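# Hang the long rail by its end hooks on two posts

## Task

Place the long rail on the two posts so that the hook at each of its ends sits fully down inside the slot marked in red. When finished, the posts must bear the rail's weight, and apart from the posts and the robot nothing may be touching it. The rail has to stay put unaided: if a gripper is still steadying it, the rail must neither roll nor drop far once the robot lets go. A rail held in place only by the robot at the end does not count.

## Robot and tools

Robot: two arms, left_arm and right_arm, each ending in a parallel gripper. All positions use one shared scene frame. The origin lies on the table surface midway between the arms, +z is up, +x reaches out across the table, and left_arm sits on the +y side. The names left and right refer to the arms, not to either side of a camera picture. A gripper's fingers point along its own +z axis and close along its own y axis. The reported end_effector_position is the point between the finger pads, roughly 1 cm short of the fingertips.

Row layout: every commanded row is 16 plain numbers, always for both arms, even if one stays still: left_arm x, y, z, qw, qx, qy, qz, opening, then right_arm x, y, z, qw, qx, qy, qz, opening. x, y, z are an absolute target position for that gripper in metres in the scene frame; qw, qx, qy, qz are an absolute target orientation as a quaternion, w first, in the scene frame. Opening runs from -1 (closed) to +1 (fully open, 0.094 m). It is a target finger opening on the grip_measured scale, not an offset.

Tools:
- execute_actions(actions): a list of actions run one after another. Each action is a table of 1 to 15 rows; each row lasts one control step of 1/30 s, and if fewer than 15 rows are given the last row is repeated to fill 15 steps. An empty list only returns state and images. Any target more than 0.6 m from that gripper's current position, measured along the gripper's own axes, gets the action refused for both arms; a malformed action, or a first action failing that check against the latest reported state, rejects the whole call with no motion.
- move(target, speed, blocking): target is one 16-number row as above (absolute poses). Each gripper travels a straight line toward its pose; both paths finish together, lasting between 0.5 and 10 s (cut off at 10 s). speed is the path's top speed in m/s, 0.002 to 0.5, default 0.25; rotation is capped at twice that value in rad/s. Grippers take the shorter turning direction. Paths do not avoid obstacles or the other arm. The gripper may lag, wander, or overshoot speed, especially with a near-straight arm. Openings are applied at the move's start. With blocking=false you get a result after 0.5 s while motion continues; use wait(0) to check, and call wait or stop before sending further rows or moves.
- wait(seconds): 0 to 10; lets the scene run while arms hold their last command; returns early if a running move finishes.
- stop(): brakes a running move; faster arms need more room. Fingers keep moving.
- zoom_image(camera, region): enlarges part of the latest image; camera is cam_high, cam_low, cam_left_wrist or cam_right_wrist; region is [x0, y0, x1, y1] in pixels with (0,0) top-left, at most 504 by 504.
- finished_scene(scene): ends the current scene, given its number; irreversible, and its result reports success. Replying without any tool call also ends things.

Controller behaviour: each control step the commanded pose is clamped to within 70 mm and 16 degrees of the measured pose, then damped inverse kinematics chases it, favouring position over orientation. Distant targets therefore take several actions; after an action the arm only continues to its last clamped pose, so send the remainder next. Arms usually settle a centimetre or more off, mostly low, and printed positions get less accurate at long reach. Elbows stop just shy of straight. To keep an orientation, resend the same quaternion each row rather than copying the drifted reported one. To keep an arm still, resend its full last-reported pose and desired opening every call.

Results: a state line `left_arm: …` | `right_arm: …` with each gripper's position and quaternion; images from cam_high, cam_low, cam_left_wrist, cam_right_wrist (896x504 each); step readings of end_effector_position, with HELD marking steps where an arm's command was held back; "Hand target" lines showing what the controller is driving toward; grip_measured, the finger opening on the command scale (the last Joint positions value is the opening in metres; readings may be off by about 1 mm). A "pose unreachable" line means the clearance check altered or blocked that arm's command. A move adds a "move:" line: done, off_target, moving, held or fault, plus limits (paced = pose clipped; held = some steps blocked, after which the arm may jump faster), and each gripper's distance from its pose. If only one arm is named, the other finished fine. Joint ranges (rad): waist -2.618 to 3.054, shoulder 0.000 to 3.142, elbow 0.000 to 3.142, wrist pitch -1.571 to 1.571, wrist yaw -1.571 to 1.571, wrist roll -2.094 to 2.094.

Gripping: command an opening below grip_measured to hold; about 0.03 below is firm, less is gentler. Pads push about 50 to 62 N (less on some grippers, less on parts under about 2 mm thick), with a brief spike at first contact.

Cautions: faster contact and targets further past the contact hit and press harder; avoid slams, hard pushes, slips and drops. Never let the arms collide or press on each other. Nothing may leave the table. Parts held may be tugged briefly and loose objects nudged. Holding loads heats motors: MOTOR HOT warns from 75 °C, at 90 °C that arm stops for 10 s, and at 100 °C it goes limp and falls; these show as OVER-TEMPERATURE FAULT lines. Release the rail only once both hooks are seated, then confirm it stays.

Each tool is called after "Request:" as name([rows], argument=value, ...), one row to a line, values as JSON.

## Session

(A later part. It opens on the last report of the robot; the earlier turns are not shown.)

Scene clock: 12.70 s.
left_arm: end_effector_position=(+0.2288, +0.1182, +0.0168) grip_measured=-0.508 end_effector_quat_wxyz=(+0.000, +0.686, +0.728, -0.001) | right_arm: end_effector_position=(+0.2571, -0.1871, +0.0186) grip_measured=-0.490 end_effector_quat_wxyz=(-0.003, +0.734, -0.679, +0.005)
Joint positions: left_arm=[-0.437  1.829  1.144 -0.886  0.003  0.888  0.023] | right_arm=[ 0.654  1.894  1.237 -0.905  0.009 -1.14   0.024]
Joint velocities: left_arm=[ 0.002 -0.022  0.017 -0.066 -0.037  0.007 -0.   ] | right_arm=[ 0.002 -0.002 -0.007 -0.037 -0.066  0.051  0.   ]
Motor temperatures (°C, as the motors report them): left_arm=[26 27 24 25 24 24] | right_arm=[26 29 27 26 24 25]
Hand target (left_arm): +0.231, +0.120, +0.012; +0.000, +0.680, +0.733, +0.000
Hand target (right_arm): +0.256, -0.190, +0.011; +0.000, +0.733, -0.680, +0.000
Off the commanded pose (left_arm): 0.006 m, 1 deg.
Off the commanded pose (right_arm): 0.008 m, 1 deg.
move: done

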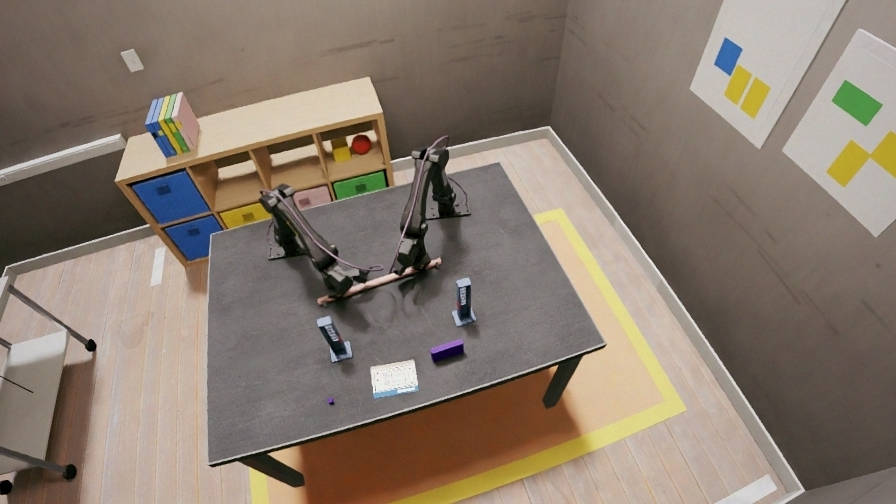

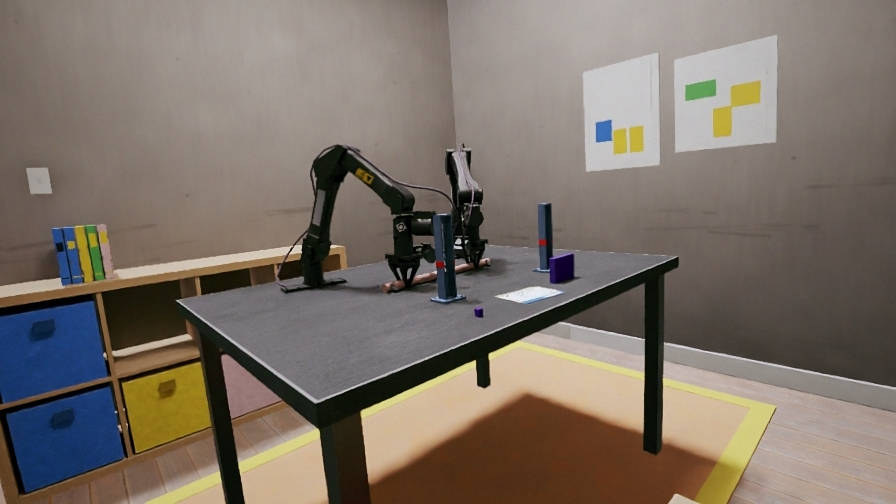

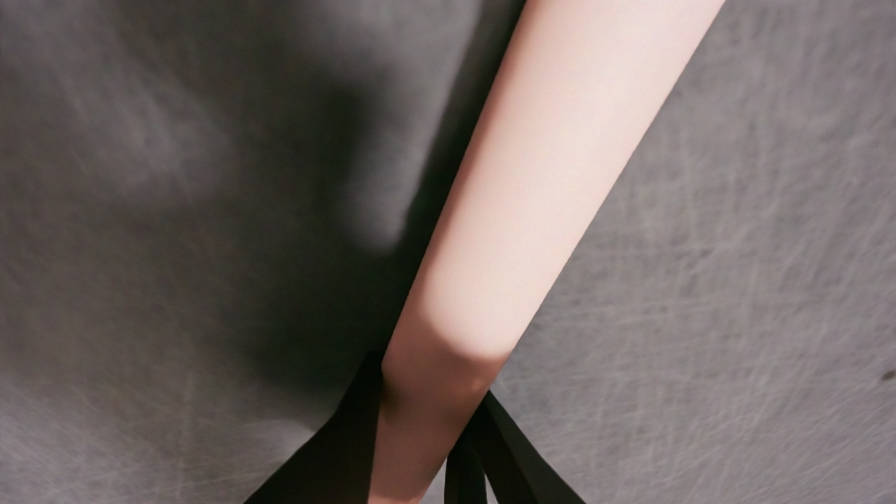

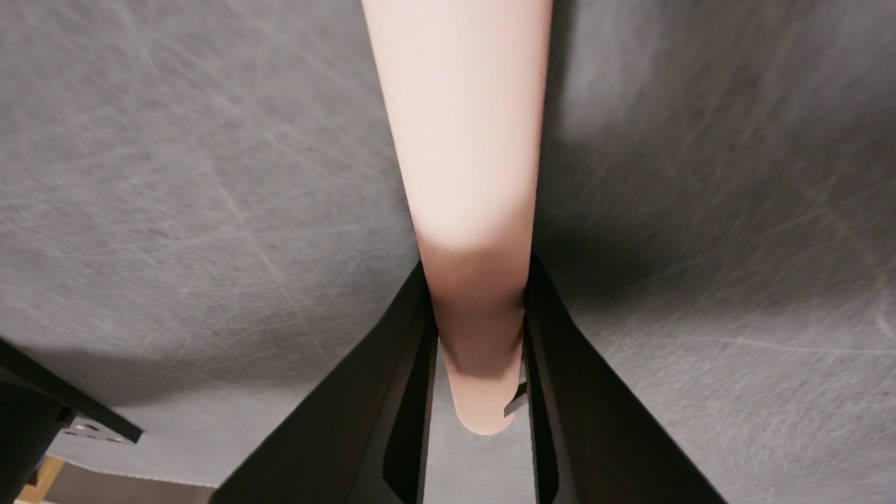

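Request:
move(target=[0.24,0.12,0.06,0,0.68,0.733,0,-0.55,0.266,-0.187,0.06,0,0.733,-0.68,0,-0.55], speed=0.12)

Request:
move(target=[0.37,0.12,0.1,0.242,0.664,0.664,0.242,-0.55,0.37,-0.188,0.1,-0.242,0.664,-0.664,0.242,-0.55], speed=0.15)

Request:
zoom_image(camera="cam_low", region=[370, 200, 570, 310])

Request:
zoom_image(camera="cam_high", region=[290, 240, 500, 380])

Scene clock: 14.00 s.
left_arm: end_effector_position=(+0.2336, +0.1194, +0.0428) grip_measured=-0.508 end_effector_quat_wxyz=(-0.014, +0.683, +0.730, -0.006) | right_arm: end_effector_position=(+0.2616, -0.1872, +0.0465) grip_measured=-0.490 end_effector_quat_wxyz=(+0.009, +0.735, -0.678, -0.001)
Joint positions: left_arm=[-0.423  1.829  1.255 -1.027  0.007  0.896  0.023] | right_arm=[ 0.645  1.894  1.355 -1.05   0.004 -1.151  0.024]
Joint velocities: left_arm=[-0.002 -0.002 -0.012 -0.037  0.037  0.066 -0.   ] | right_arm=[-0.002  0.002 -0.007  0.022 -0.037  0.022  0.001]
Motor temperatures (°C, as the motors report them): left_arm=[26 28 25 25 24 24] | right_arm=[26 29 27 25 24 25]
Hand target (left_arm): +0.240, +0.120, +0.060; +0.000, +0.680, +0.733, +0.000
Hand target (right_arm): +0.265, -0.188, +0.060; -0.000, +0.733, -0.680, +0.001
Off the commanded pose (left_arm): 0.018 m, 2 deg.
Off the commanded pose (right_arm): 0.014 m, 1 deg.
move: off_target (left_arm, right_arm)

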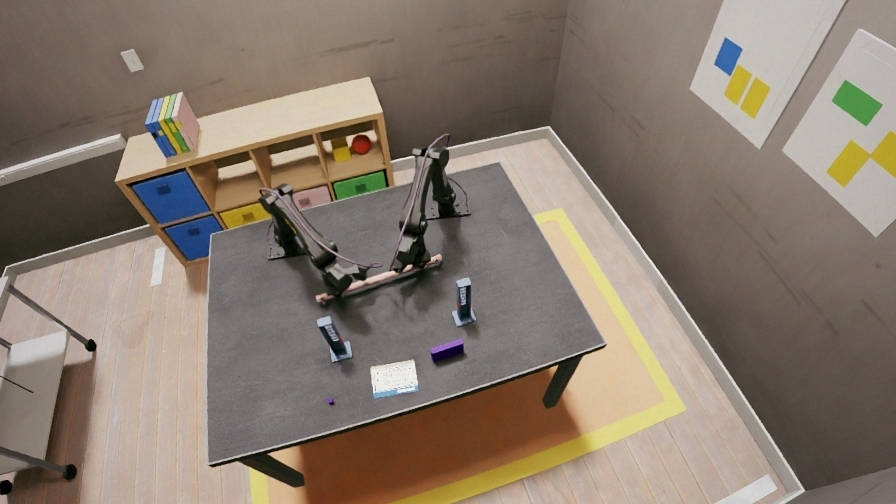

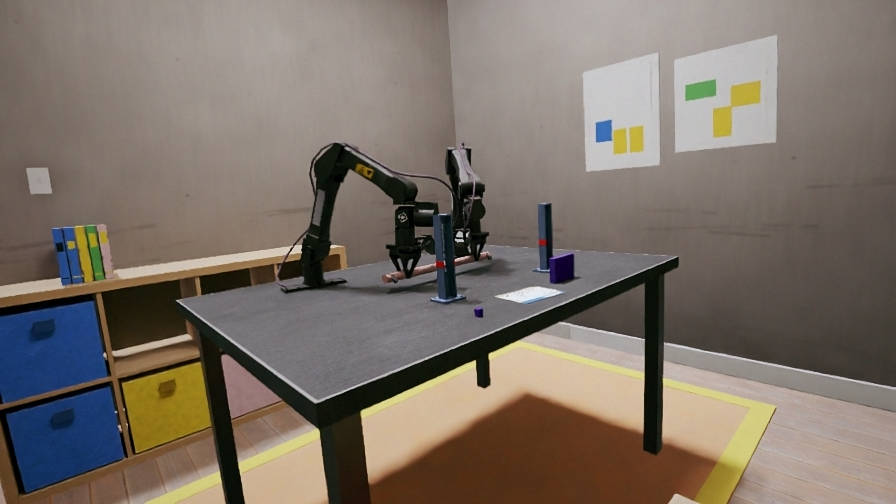

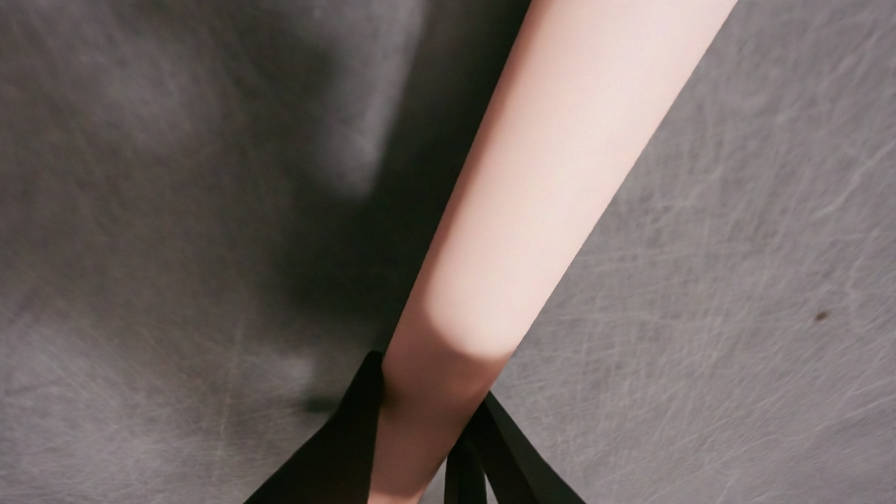

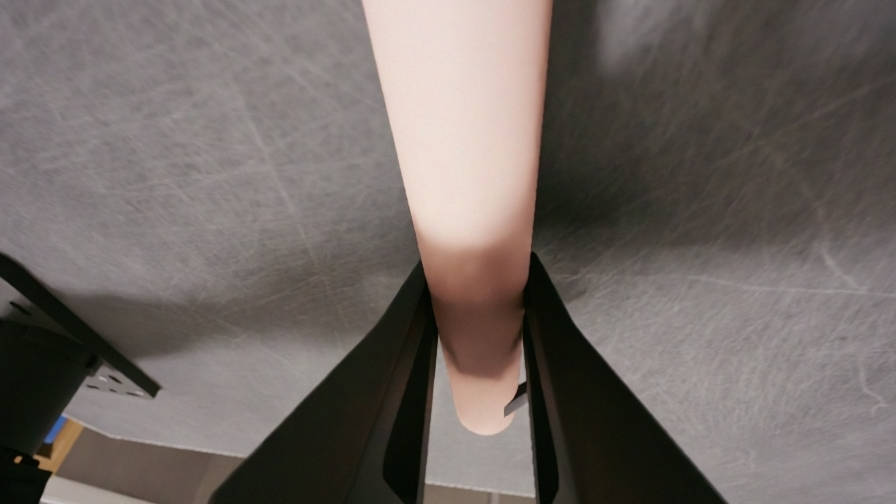

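Scene clock: 16.97 s.
left_arm: end_effector_position=(+0.3591, +0.1176, +0.0808) grip_measured=-0.508 end_effector_quat_wxyz=(+0.214, +0.676, +0.669, +0.221) | right_arm: end_effector_position=(+0.3627, -0.1900, +0.0870) grip_measured=-0.490 end_effector_quat_wxyz=(-0.220, +0.668, -0.675, +0.222)
Joint positions: left_arm=[-0.398  1.748  1.131 -0.413 -0.334  1.09   0.023] | right_arm=[ 0.645  1.729  1.126 -0.395  0.294 -1.148  0.024]
Joint velocities: left_arm=[ 0.017 -0.007 -0.017 -0.11   0.051 -0.037  0.001] | right_arm=[-0.002 -0.012 -0.027  0.007 -0.051  0.022 -0.001]
Motor temperatures (°C, as the motors report them): left_arm=[26 28 25 25 24 24] | right_arm=[26 30 27 26 24 25]
Hand target (left_arm): +0.369, +0.121, +0.102; +0.238, +0.667, +0.661, +0.247
Hand target (right_arm): +0.368, -0.188, +0.105; -0.243, +0.665, -0.664, +0.241
Off the commanded pose (left_arm): 0.022 m, 4 deg.
Off the commanded pose (right_arm): 0.015 m, 4 deg.
move: off_target (left_arm, right_arm)

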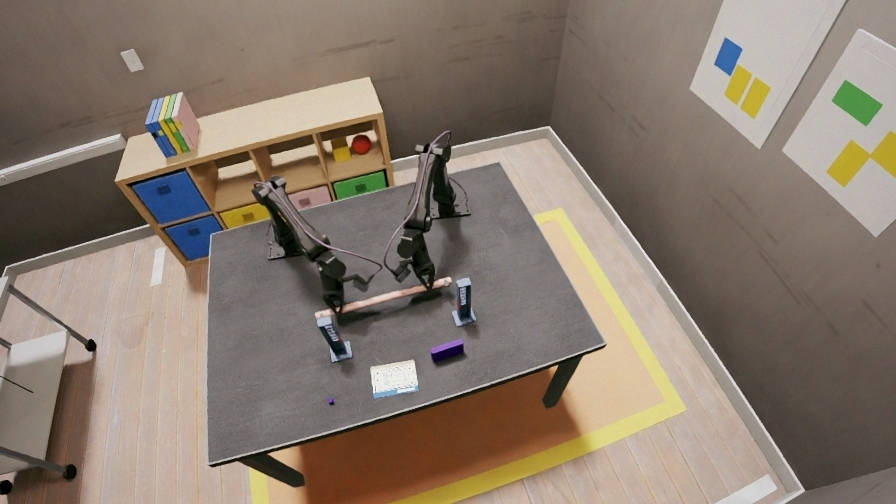

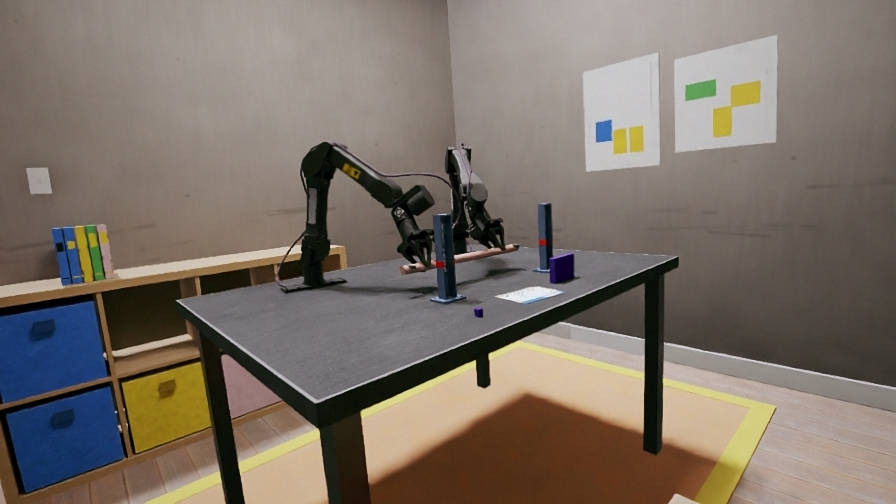

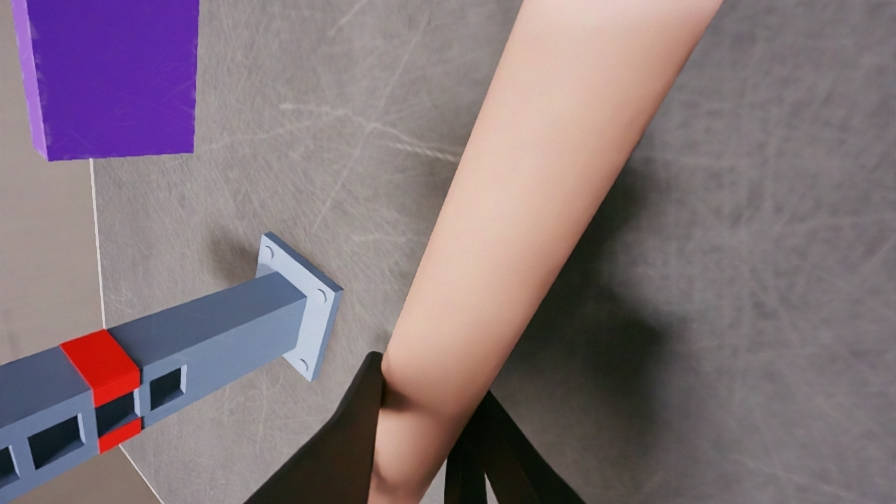

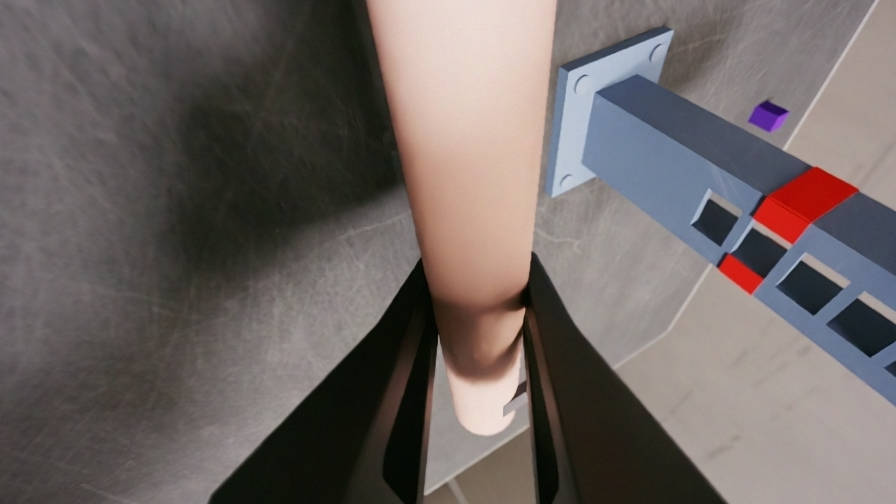

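Region (370, 200, 570, 310) of cam_low's 896x504 image, scaled by 2.520, with more detail than that image has; it fills the top 277 rows of this view, and the rest is white.

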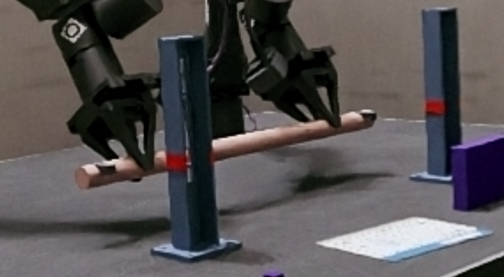

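Region (290, 240, 500, 380) of cam_high's 896x504 image, scaled by 2.400, with more detail than that image has.

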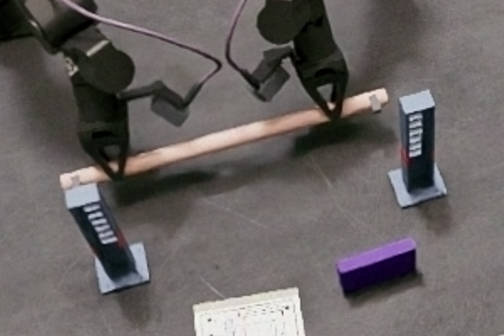

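Request:
move(target=[0.42,0.13,0.122,0.255,0.66,0.66,0.255,-0.55,0.42,-0.178,0.117,-0.255,0.66,-0.66,0.255,-0.55], speed=0.1)

Request:
zoom_image(camera="cam_low", region=[390, 200, 570, 310])

Request:
zoom_image(camera="cam_high", region=[300, 260, 490, 370])

Scene clock: 18.70 s.
left_arm: end_effector_position=(+0.4023, +0.1329, +0.1016) grip_measured=-0.508 end_effector_quat_wxyz=(+0.226, +0.671, +0.664, +0.241) | right_arm: end_effector_position=(+0.4062, -0.1758, +0.1030) grip_measured=-0.490 end_effector_quat_wxyz=(-0.243, +0.663, -0.668, +0.234)
Joint positions: left_arm=[-0.311  1.806  1.257 -0.417 -0.316  1.184  0.023] | right_arm=[ 0.626  1.84   1.295 -0.391  0.289 -1.179  0.024]
Joint velocities: left_arm=[-0.007  0.007 -0.007  0.022 -0.022  0.037  0.001] | right_arm=[ 0.002 -0.002 -0.007  0.022 -0.051 -0.051 -0.   ]
Motor temperatures (°C, as the motors report them): left_arm=[26 29 25 25 24 24] | right_arm=[26 30 27 26 24 25]
Hand target (left_arm): +0.419, +0.131, +0.123; +0.254, +0.660, +0.659, +0.257
Hand target (right_arm): +0.418, -0.179, +0.118; -0.255, +0.660, -0.659, +0.255
Off the commanded pose (left_arm): 0.027 m, 4 deg.
Off the commanded pose (right_arm): 0.020 m, 3 deg.
move: off_target (left_arm, right_arm)

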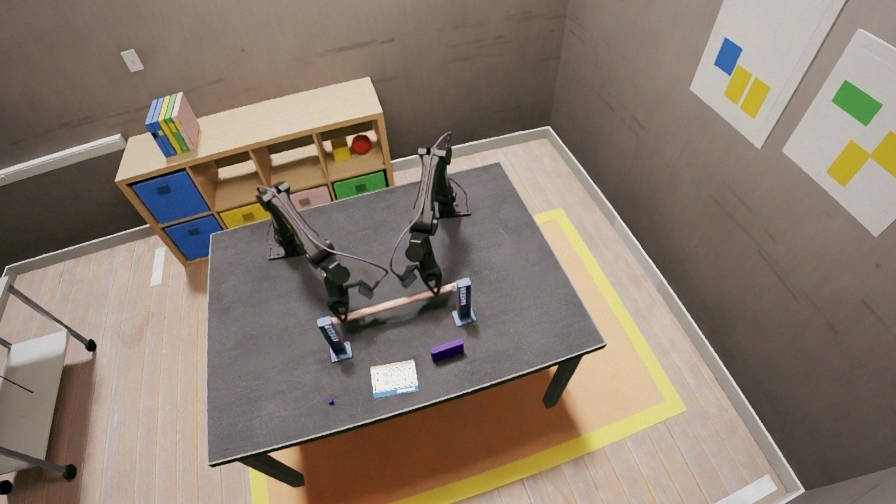

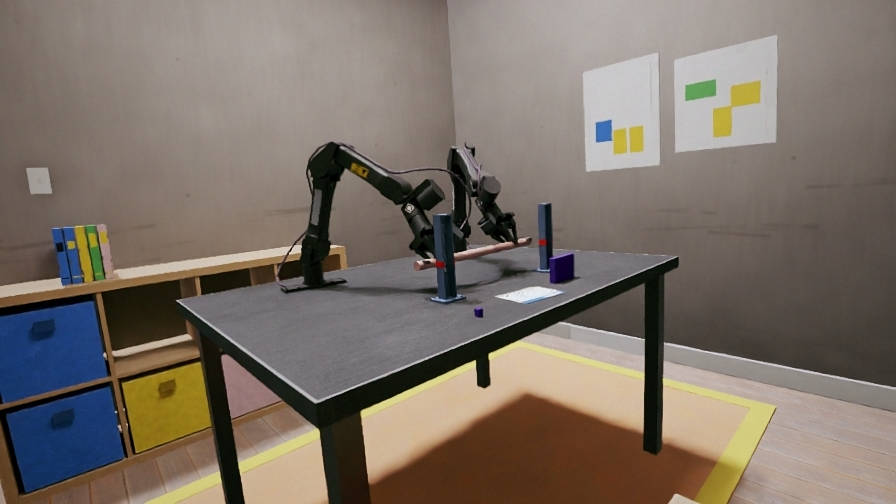

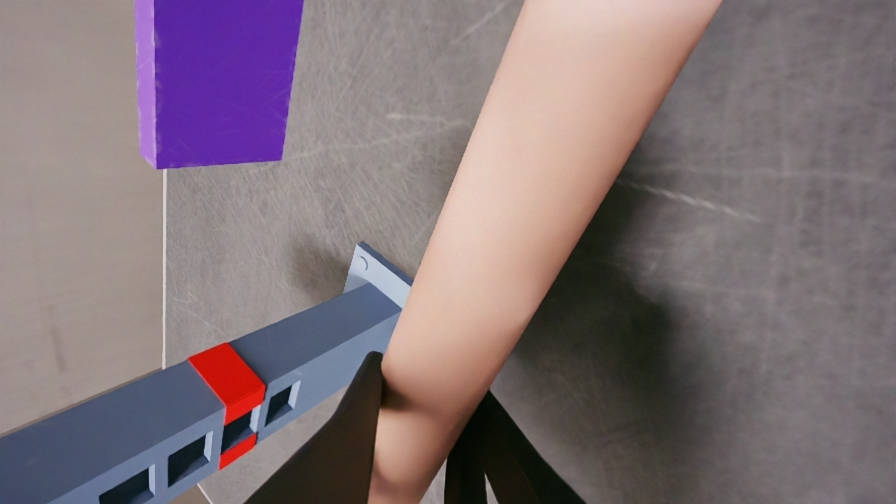

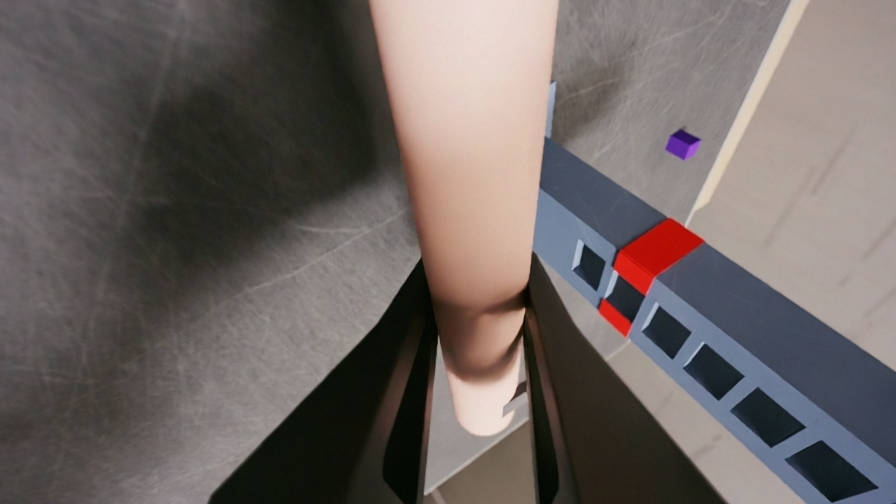

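Region (390, 200, 570, 310) of cam_low's 896x504 image, scaled by 2.800, with more detail than that image has.

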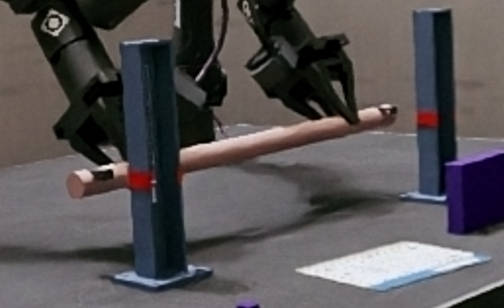

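Region (300, 260, 490, 370) of cam_high's 896x504 image, scaled by 2.653, with more detail than that image has; it fills the top 292 rows of this view, and the rest is white.

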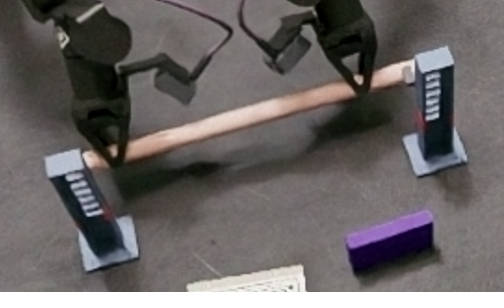

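Request:
move(target=[0.445,0.138,0.124,0.255,0.66,0.66,0.255,-0.55,0.443,-0.17,0.119,-0.255,0.66,-0.66,0.255,-0.55], speed=0.05)

Request:
zoom_image(camera="cam_low", region=[400, 220, 570, 290])

Request:
zoom_image(camera="cam_high", region=[300, 260, 490, 370])

Scene clock: 20.40 s.
left_arm: end_effector_position=(+0.4284, +0.1406, +0.1028) grip_measured=-0.508 end_effector_quat_wxyz=(+0.226, +0.670, +0.664, +0.243) | right_arm: end_effector_position=(+0.4314, -0.1683, +0.1043) grip_measured=-0.490 end_effector_quat_wxyz=(-0.245, +0.661, -0.668, +0.237)
Joint positions: left_arm=[-0.262  1.874  1.346 -0.423 -0.292  1.227  0.023] | right_arm=[ 0.615  1.931  1.416 -0.414  0.287 -1.187  0.024]
Joint velocities: left_arm=[-0.002 -0.032  0.007 -0.037 -0.022 -0.007  0.   ] | right_arm=[ 0.012 -0.002 -0.002  0.007  0.037 -0.066  0.001]
Motor temperatures (°C, as the motors report them): left_arm=[26 29 25 25 24 24] | right_arm=[26 30 28 26 24 25]
Hand target (left_arm): +0.444, +0.139, +0.125; +0.255, +0.660, +0.659, +0.256
Hand target (right_arm): +0.442, -0.170, +0.120; -0.255, +0.659, -0.660, +0.255
Off the commanded pose (left_arm): 0.027 m, 4 deg.
Off the commanded pose (right_arm): 0.019 m, 3 deg.
move: off_target (left_arm, right_arm)

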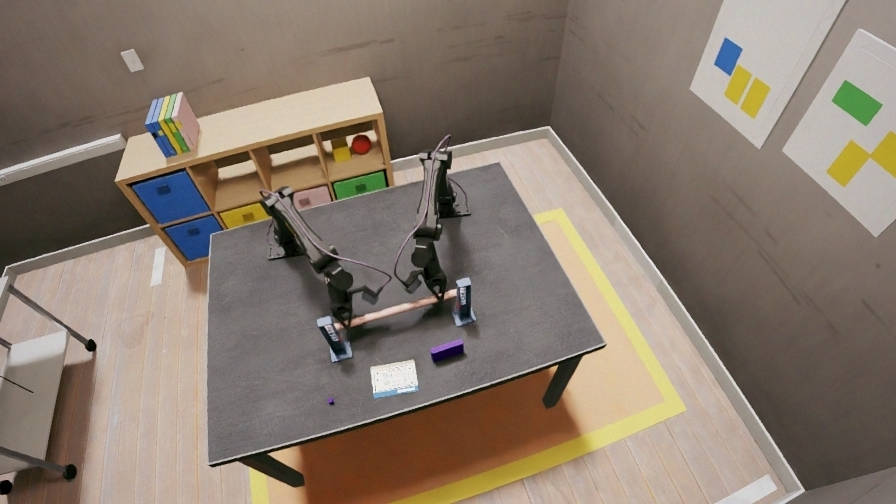

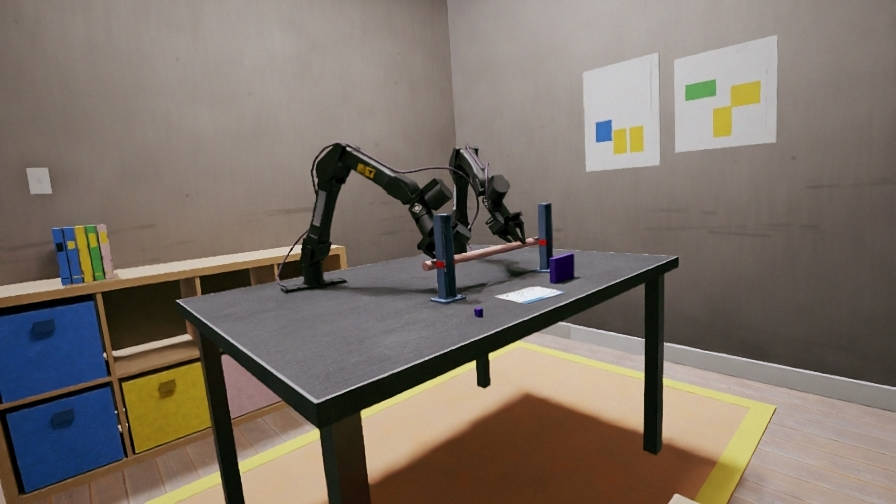

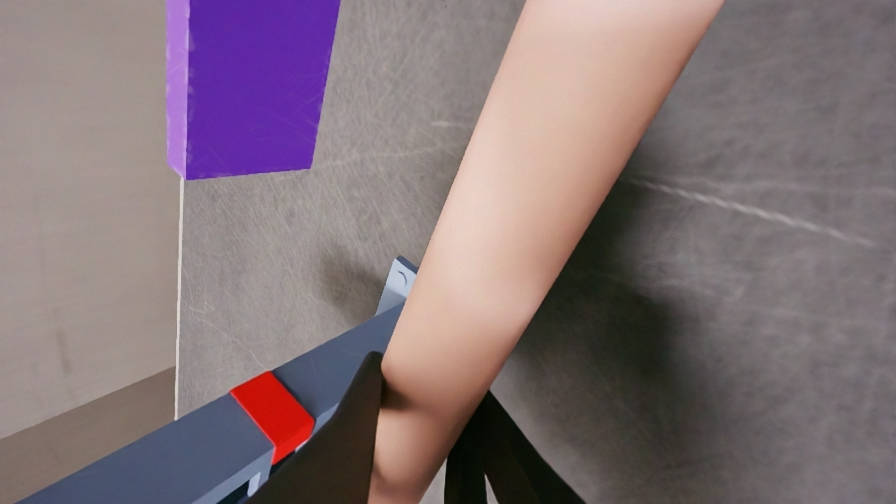

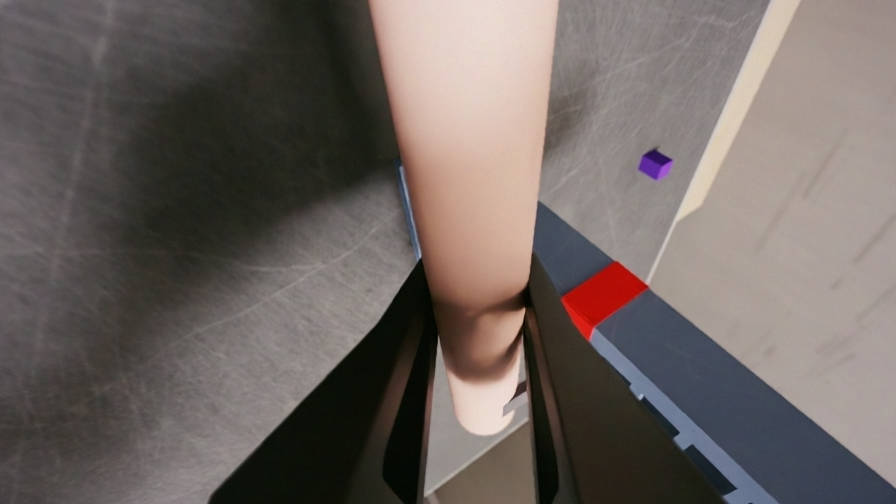

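Region (400, 220, 570, 290) of cam_low's 896x504 image, scaled by 2.965, with more detail than that image has; it fills the top 208 rows of this view, and the rest is white.

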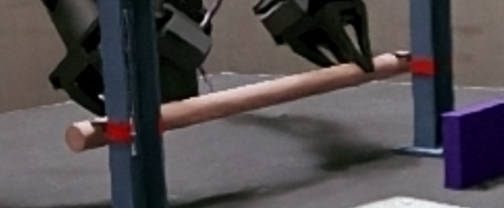

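Region (300, 260, 490, 370) of cam_high's 896x504 image, scaled by 2.653, with more detail than that image has; it fills the top 292 rows of this view, and the rest is white.

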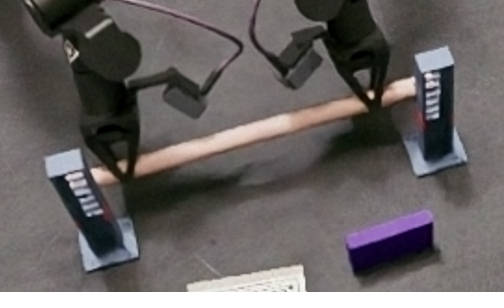

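Request:
zoom_image(camera="cam_high", region=[315, 310, 360, 350])

Request:
zoom_image(camera="cam_high", region=[440, 275, 485, 315])

Request:
zoom_image(camera="cam_low", region=[510, 225, 560, 260])

Request:
zoom_image(camera="cam_low", region=[415, 245, 465, 280])

Region (315, 310, 360, 350) of cam_high's 896x504 image, scaled by 11.200, with more detail than that image has.

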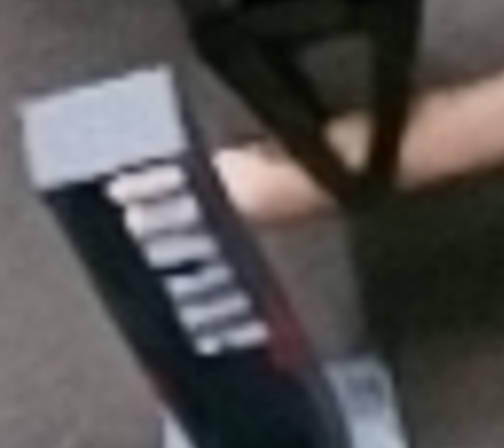

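Region (440, 275, 485, 315) of cam_high's 896x504 image, scaled by 11.200, with more detail than that image has.

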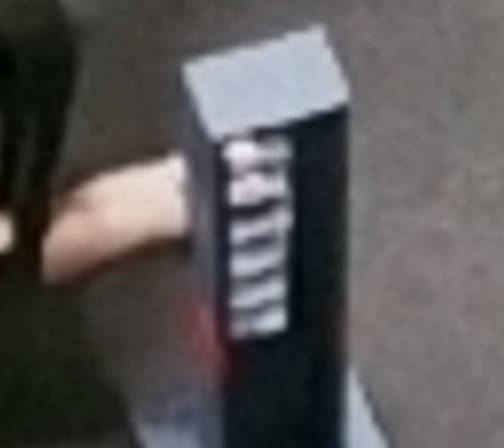

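Region (510, 225, 560, 260) of cam_low's 896x504 image, scaled by 10.080, with more detail than that image has; it fills the top 353 rows of this view, and the rest is white.

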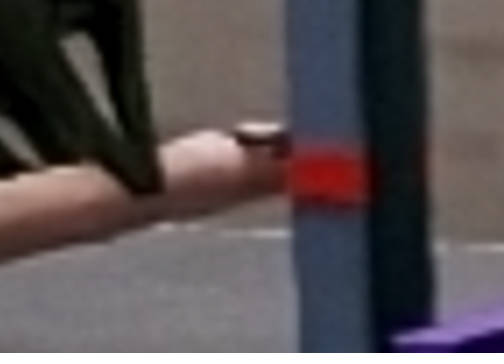

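Region (415, 245, 465, 280) of cam_low's 896x504 image, scaled by 10.080, with more detail than that image has; it fills the top 353 rows of this view, and the rest is white.

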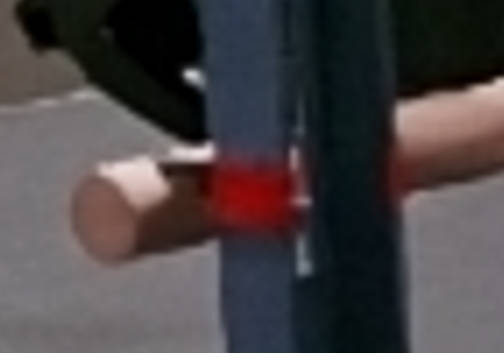

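Request:
move(target=[0.45,0.135,0.108,0.255,0.66,0.66,0.255,-0.55,0.445,-0.173,0.108,-0.255,0.66,-0.66,0.255,-0.55], speed=0.03)

Request:
zoom_image(camera="cam_low", region=[510, 225, 560, 260])

Request:
zoom_image(camera="cam_low", region=[415, 245, 465, 280])

Scene clock: 22.53 s.
left_arm: end_effector_position=(+0.4337, +0.1363, +0.0899) grip_measured=-0.508 end_effector_quat_wxyz=(+0.228, +0.671, +0.664, +0.238) | right_arm: end_effector_position=(+0.4351, -0.1725, +0.0967) grip_measured=-0.490 end_effector_quat_wxyz=(-0.239, +0.662, -0.669, +0.239)
Joint positions: left_arm=[-0.262  1.912  1.346 -0.387 -0.283  1.226  0.023] | right_arm=[ 0.605  1.95   1.416 -0.402  0.29  -1.197  0.024]
Joint velocities: left_arm=[-0.012 -0.002  0.007  0.081  0.007  0.066  0.   ] | right_arm=[ 0.007 -0.002 -0.002 -0.037  0.051  0.007 -0.001]
Motor temperatures (°C, as the motors report them): left_arm=[26 29 26 26 24 24] | right_arm=[26 31 28 26 24 25]
Hand target (left_arm): +0.449, +0.136, +0.109; +0.254, +0.660, +0.659, +0.256
Hand target (right_arm): +0.444, -0.173, +0.109; -0.254, +0.659, -0.660, +0.255
Off the commanded pose (left_arm): 0.024 m, 4 deg.
Off the commanded pose (right_arm): 0.015 m, 3 deg.
move: off_target (left_arm, right_arm)

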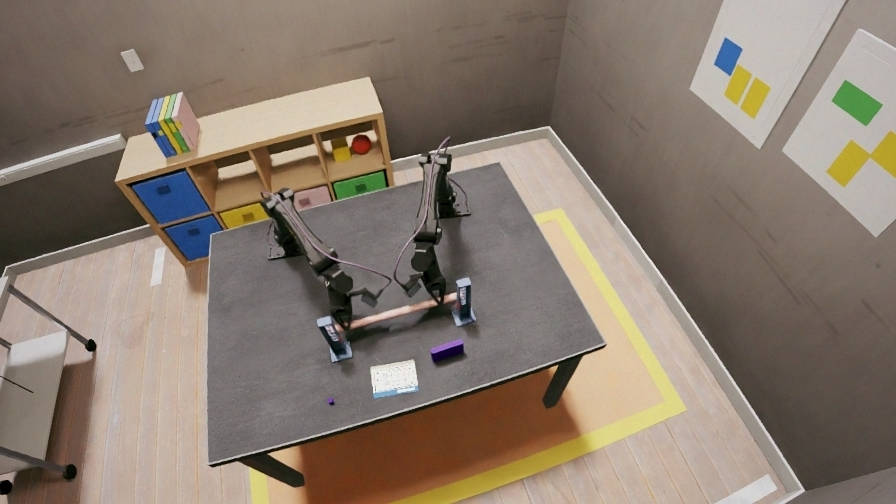

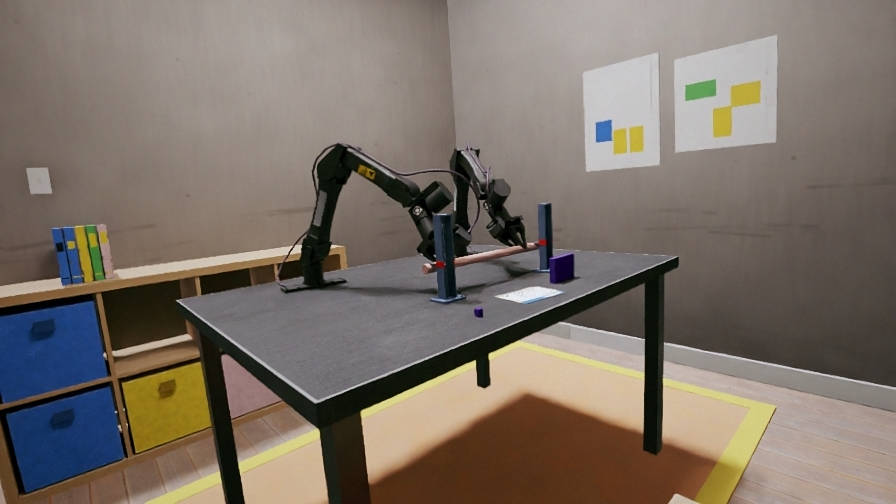

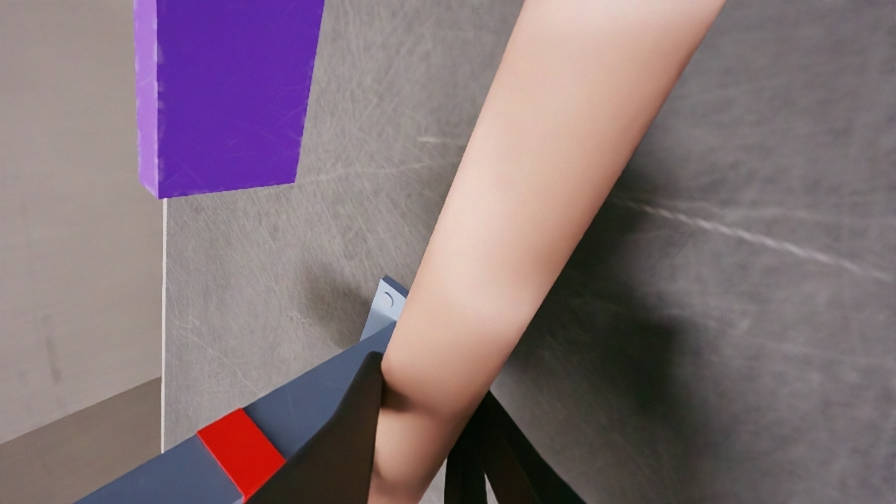

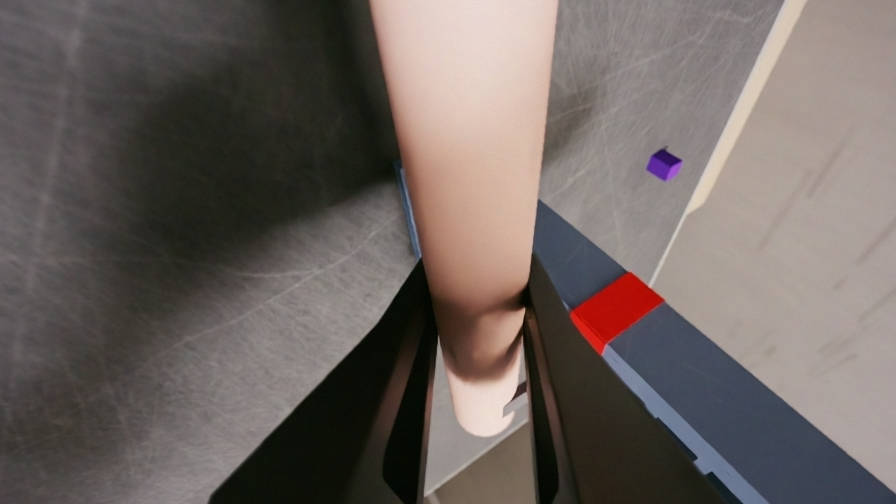

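Region (510, 225, 560, 260) of cam_low's 896x504 image, scaled by 10.080, with more detail than that image has; it fills the top 353 rows of this view, and the rest is white.

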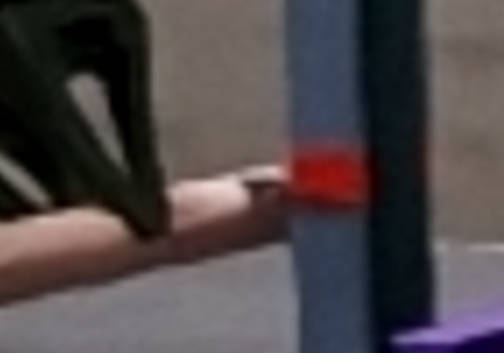

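Region (415, 245, 465, 280) of cam_low's 896x504 image, scaled by 10.080, with more detail than that image has; it fills the top 353 rows of this view, and the rest is white.

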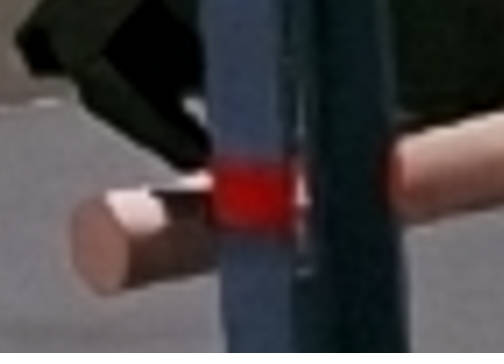

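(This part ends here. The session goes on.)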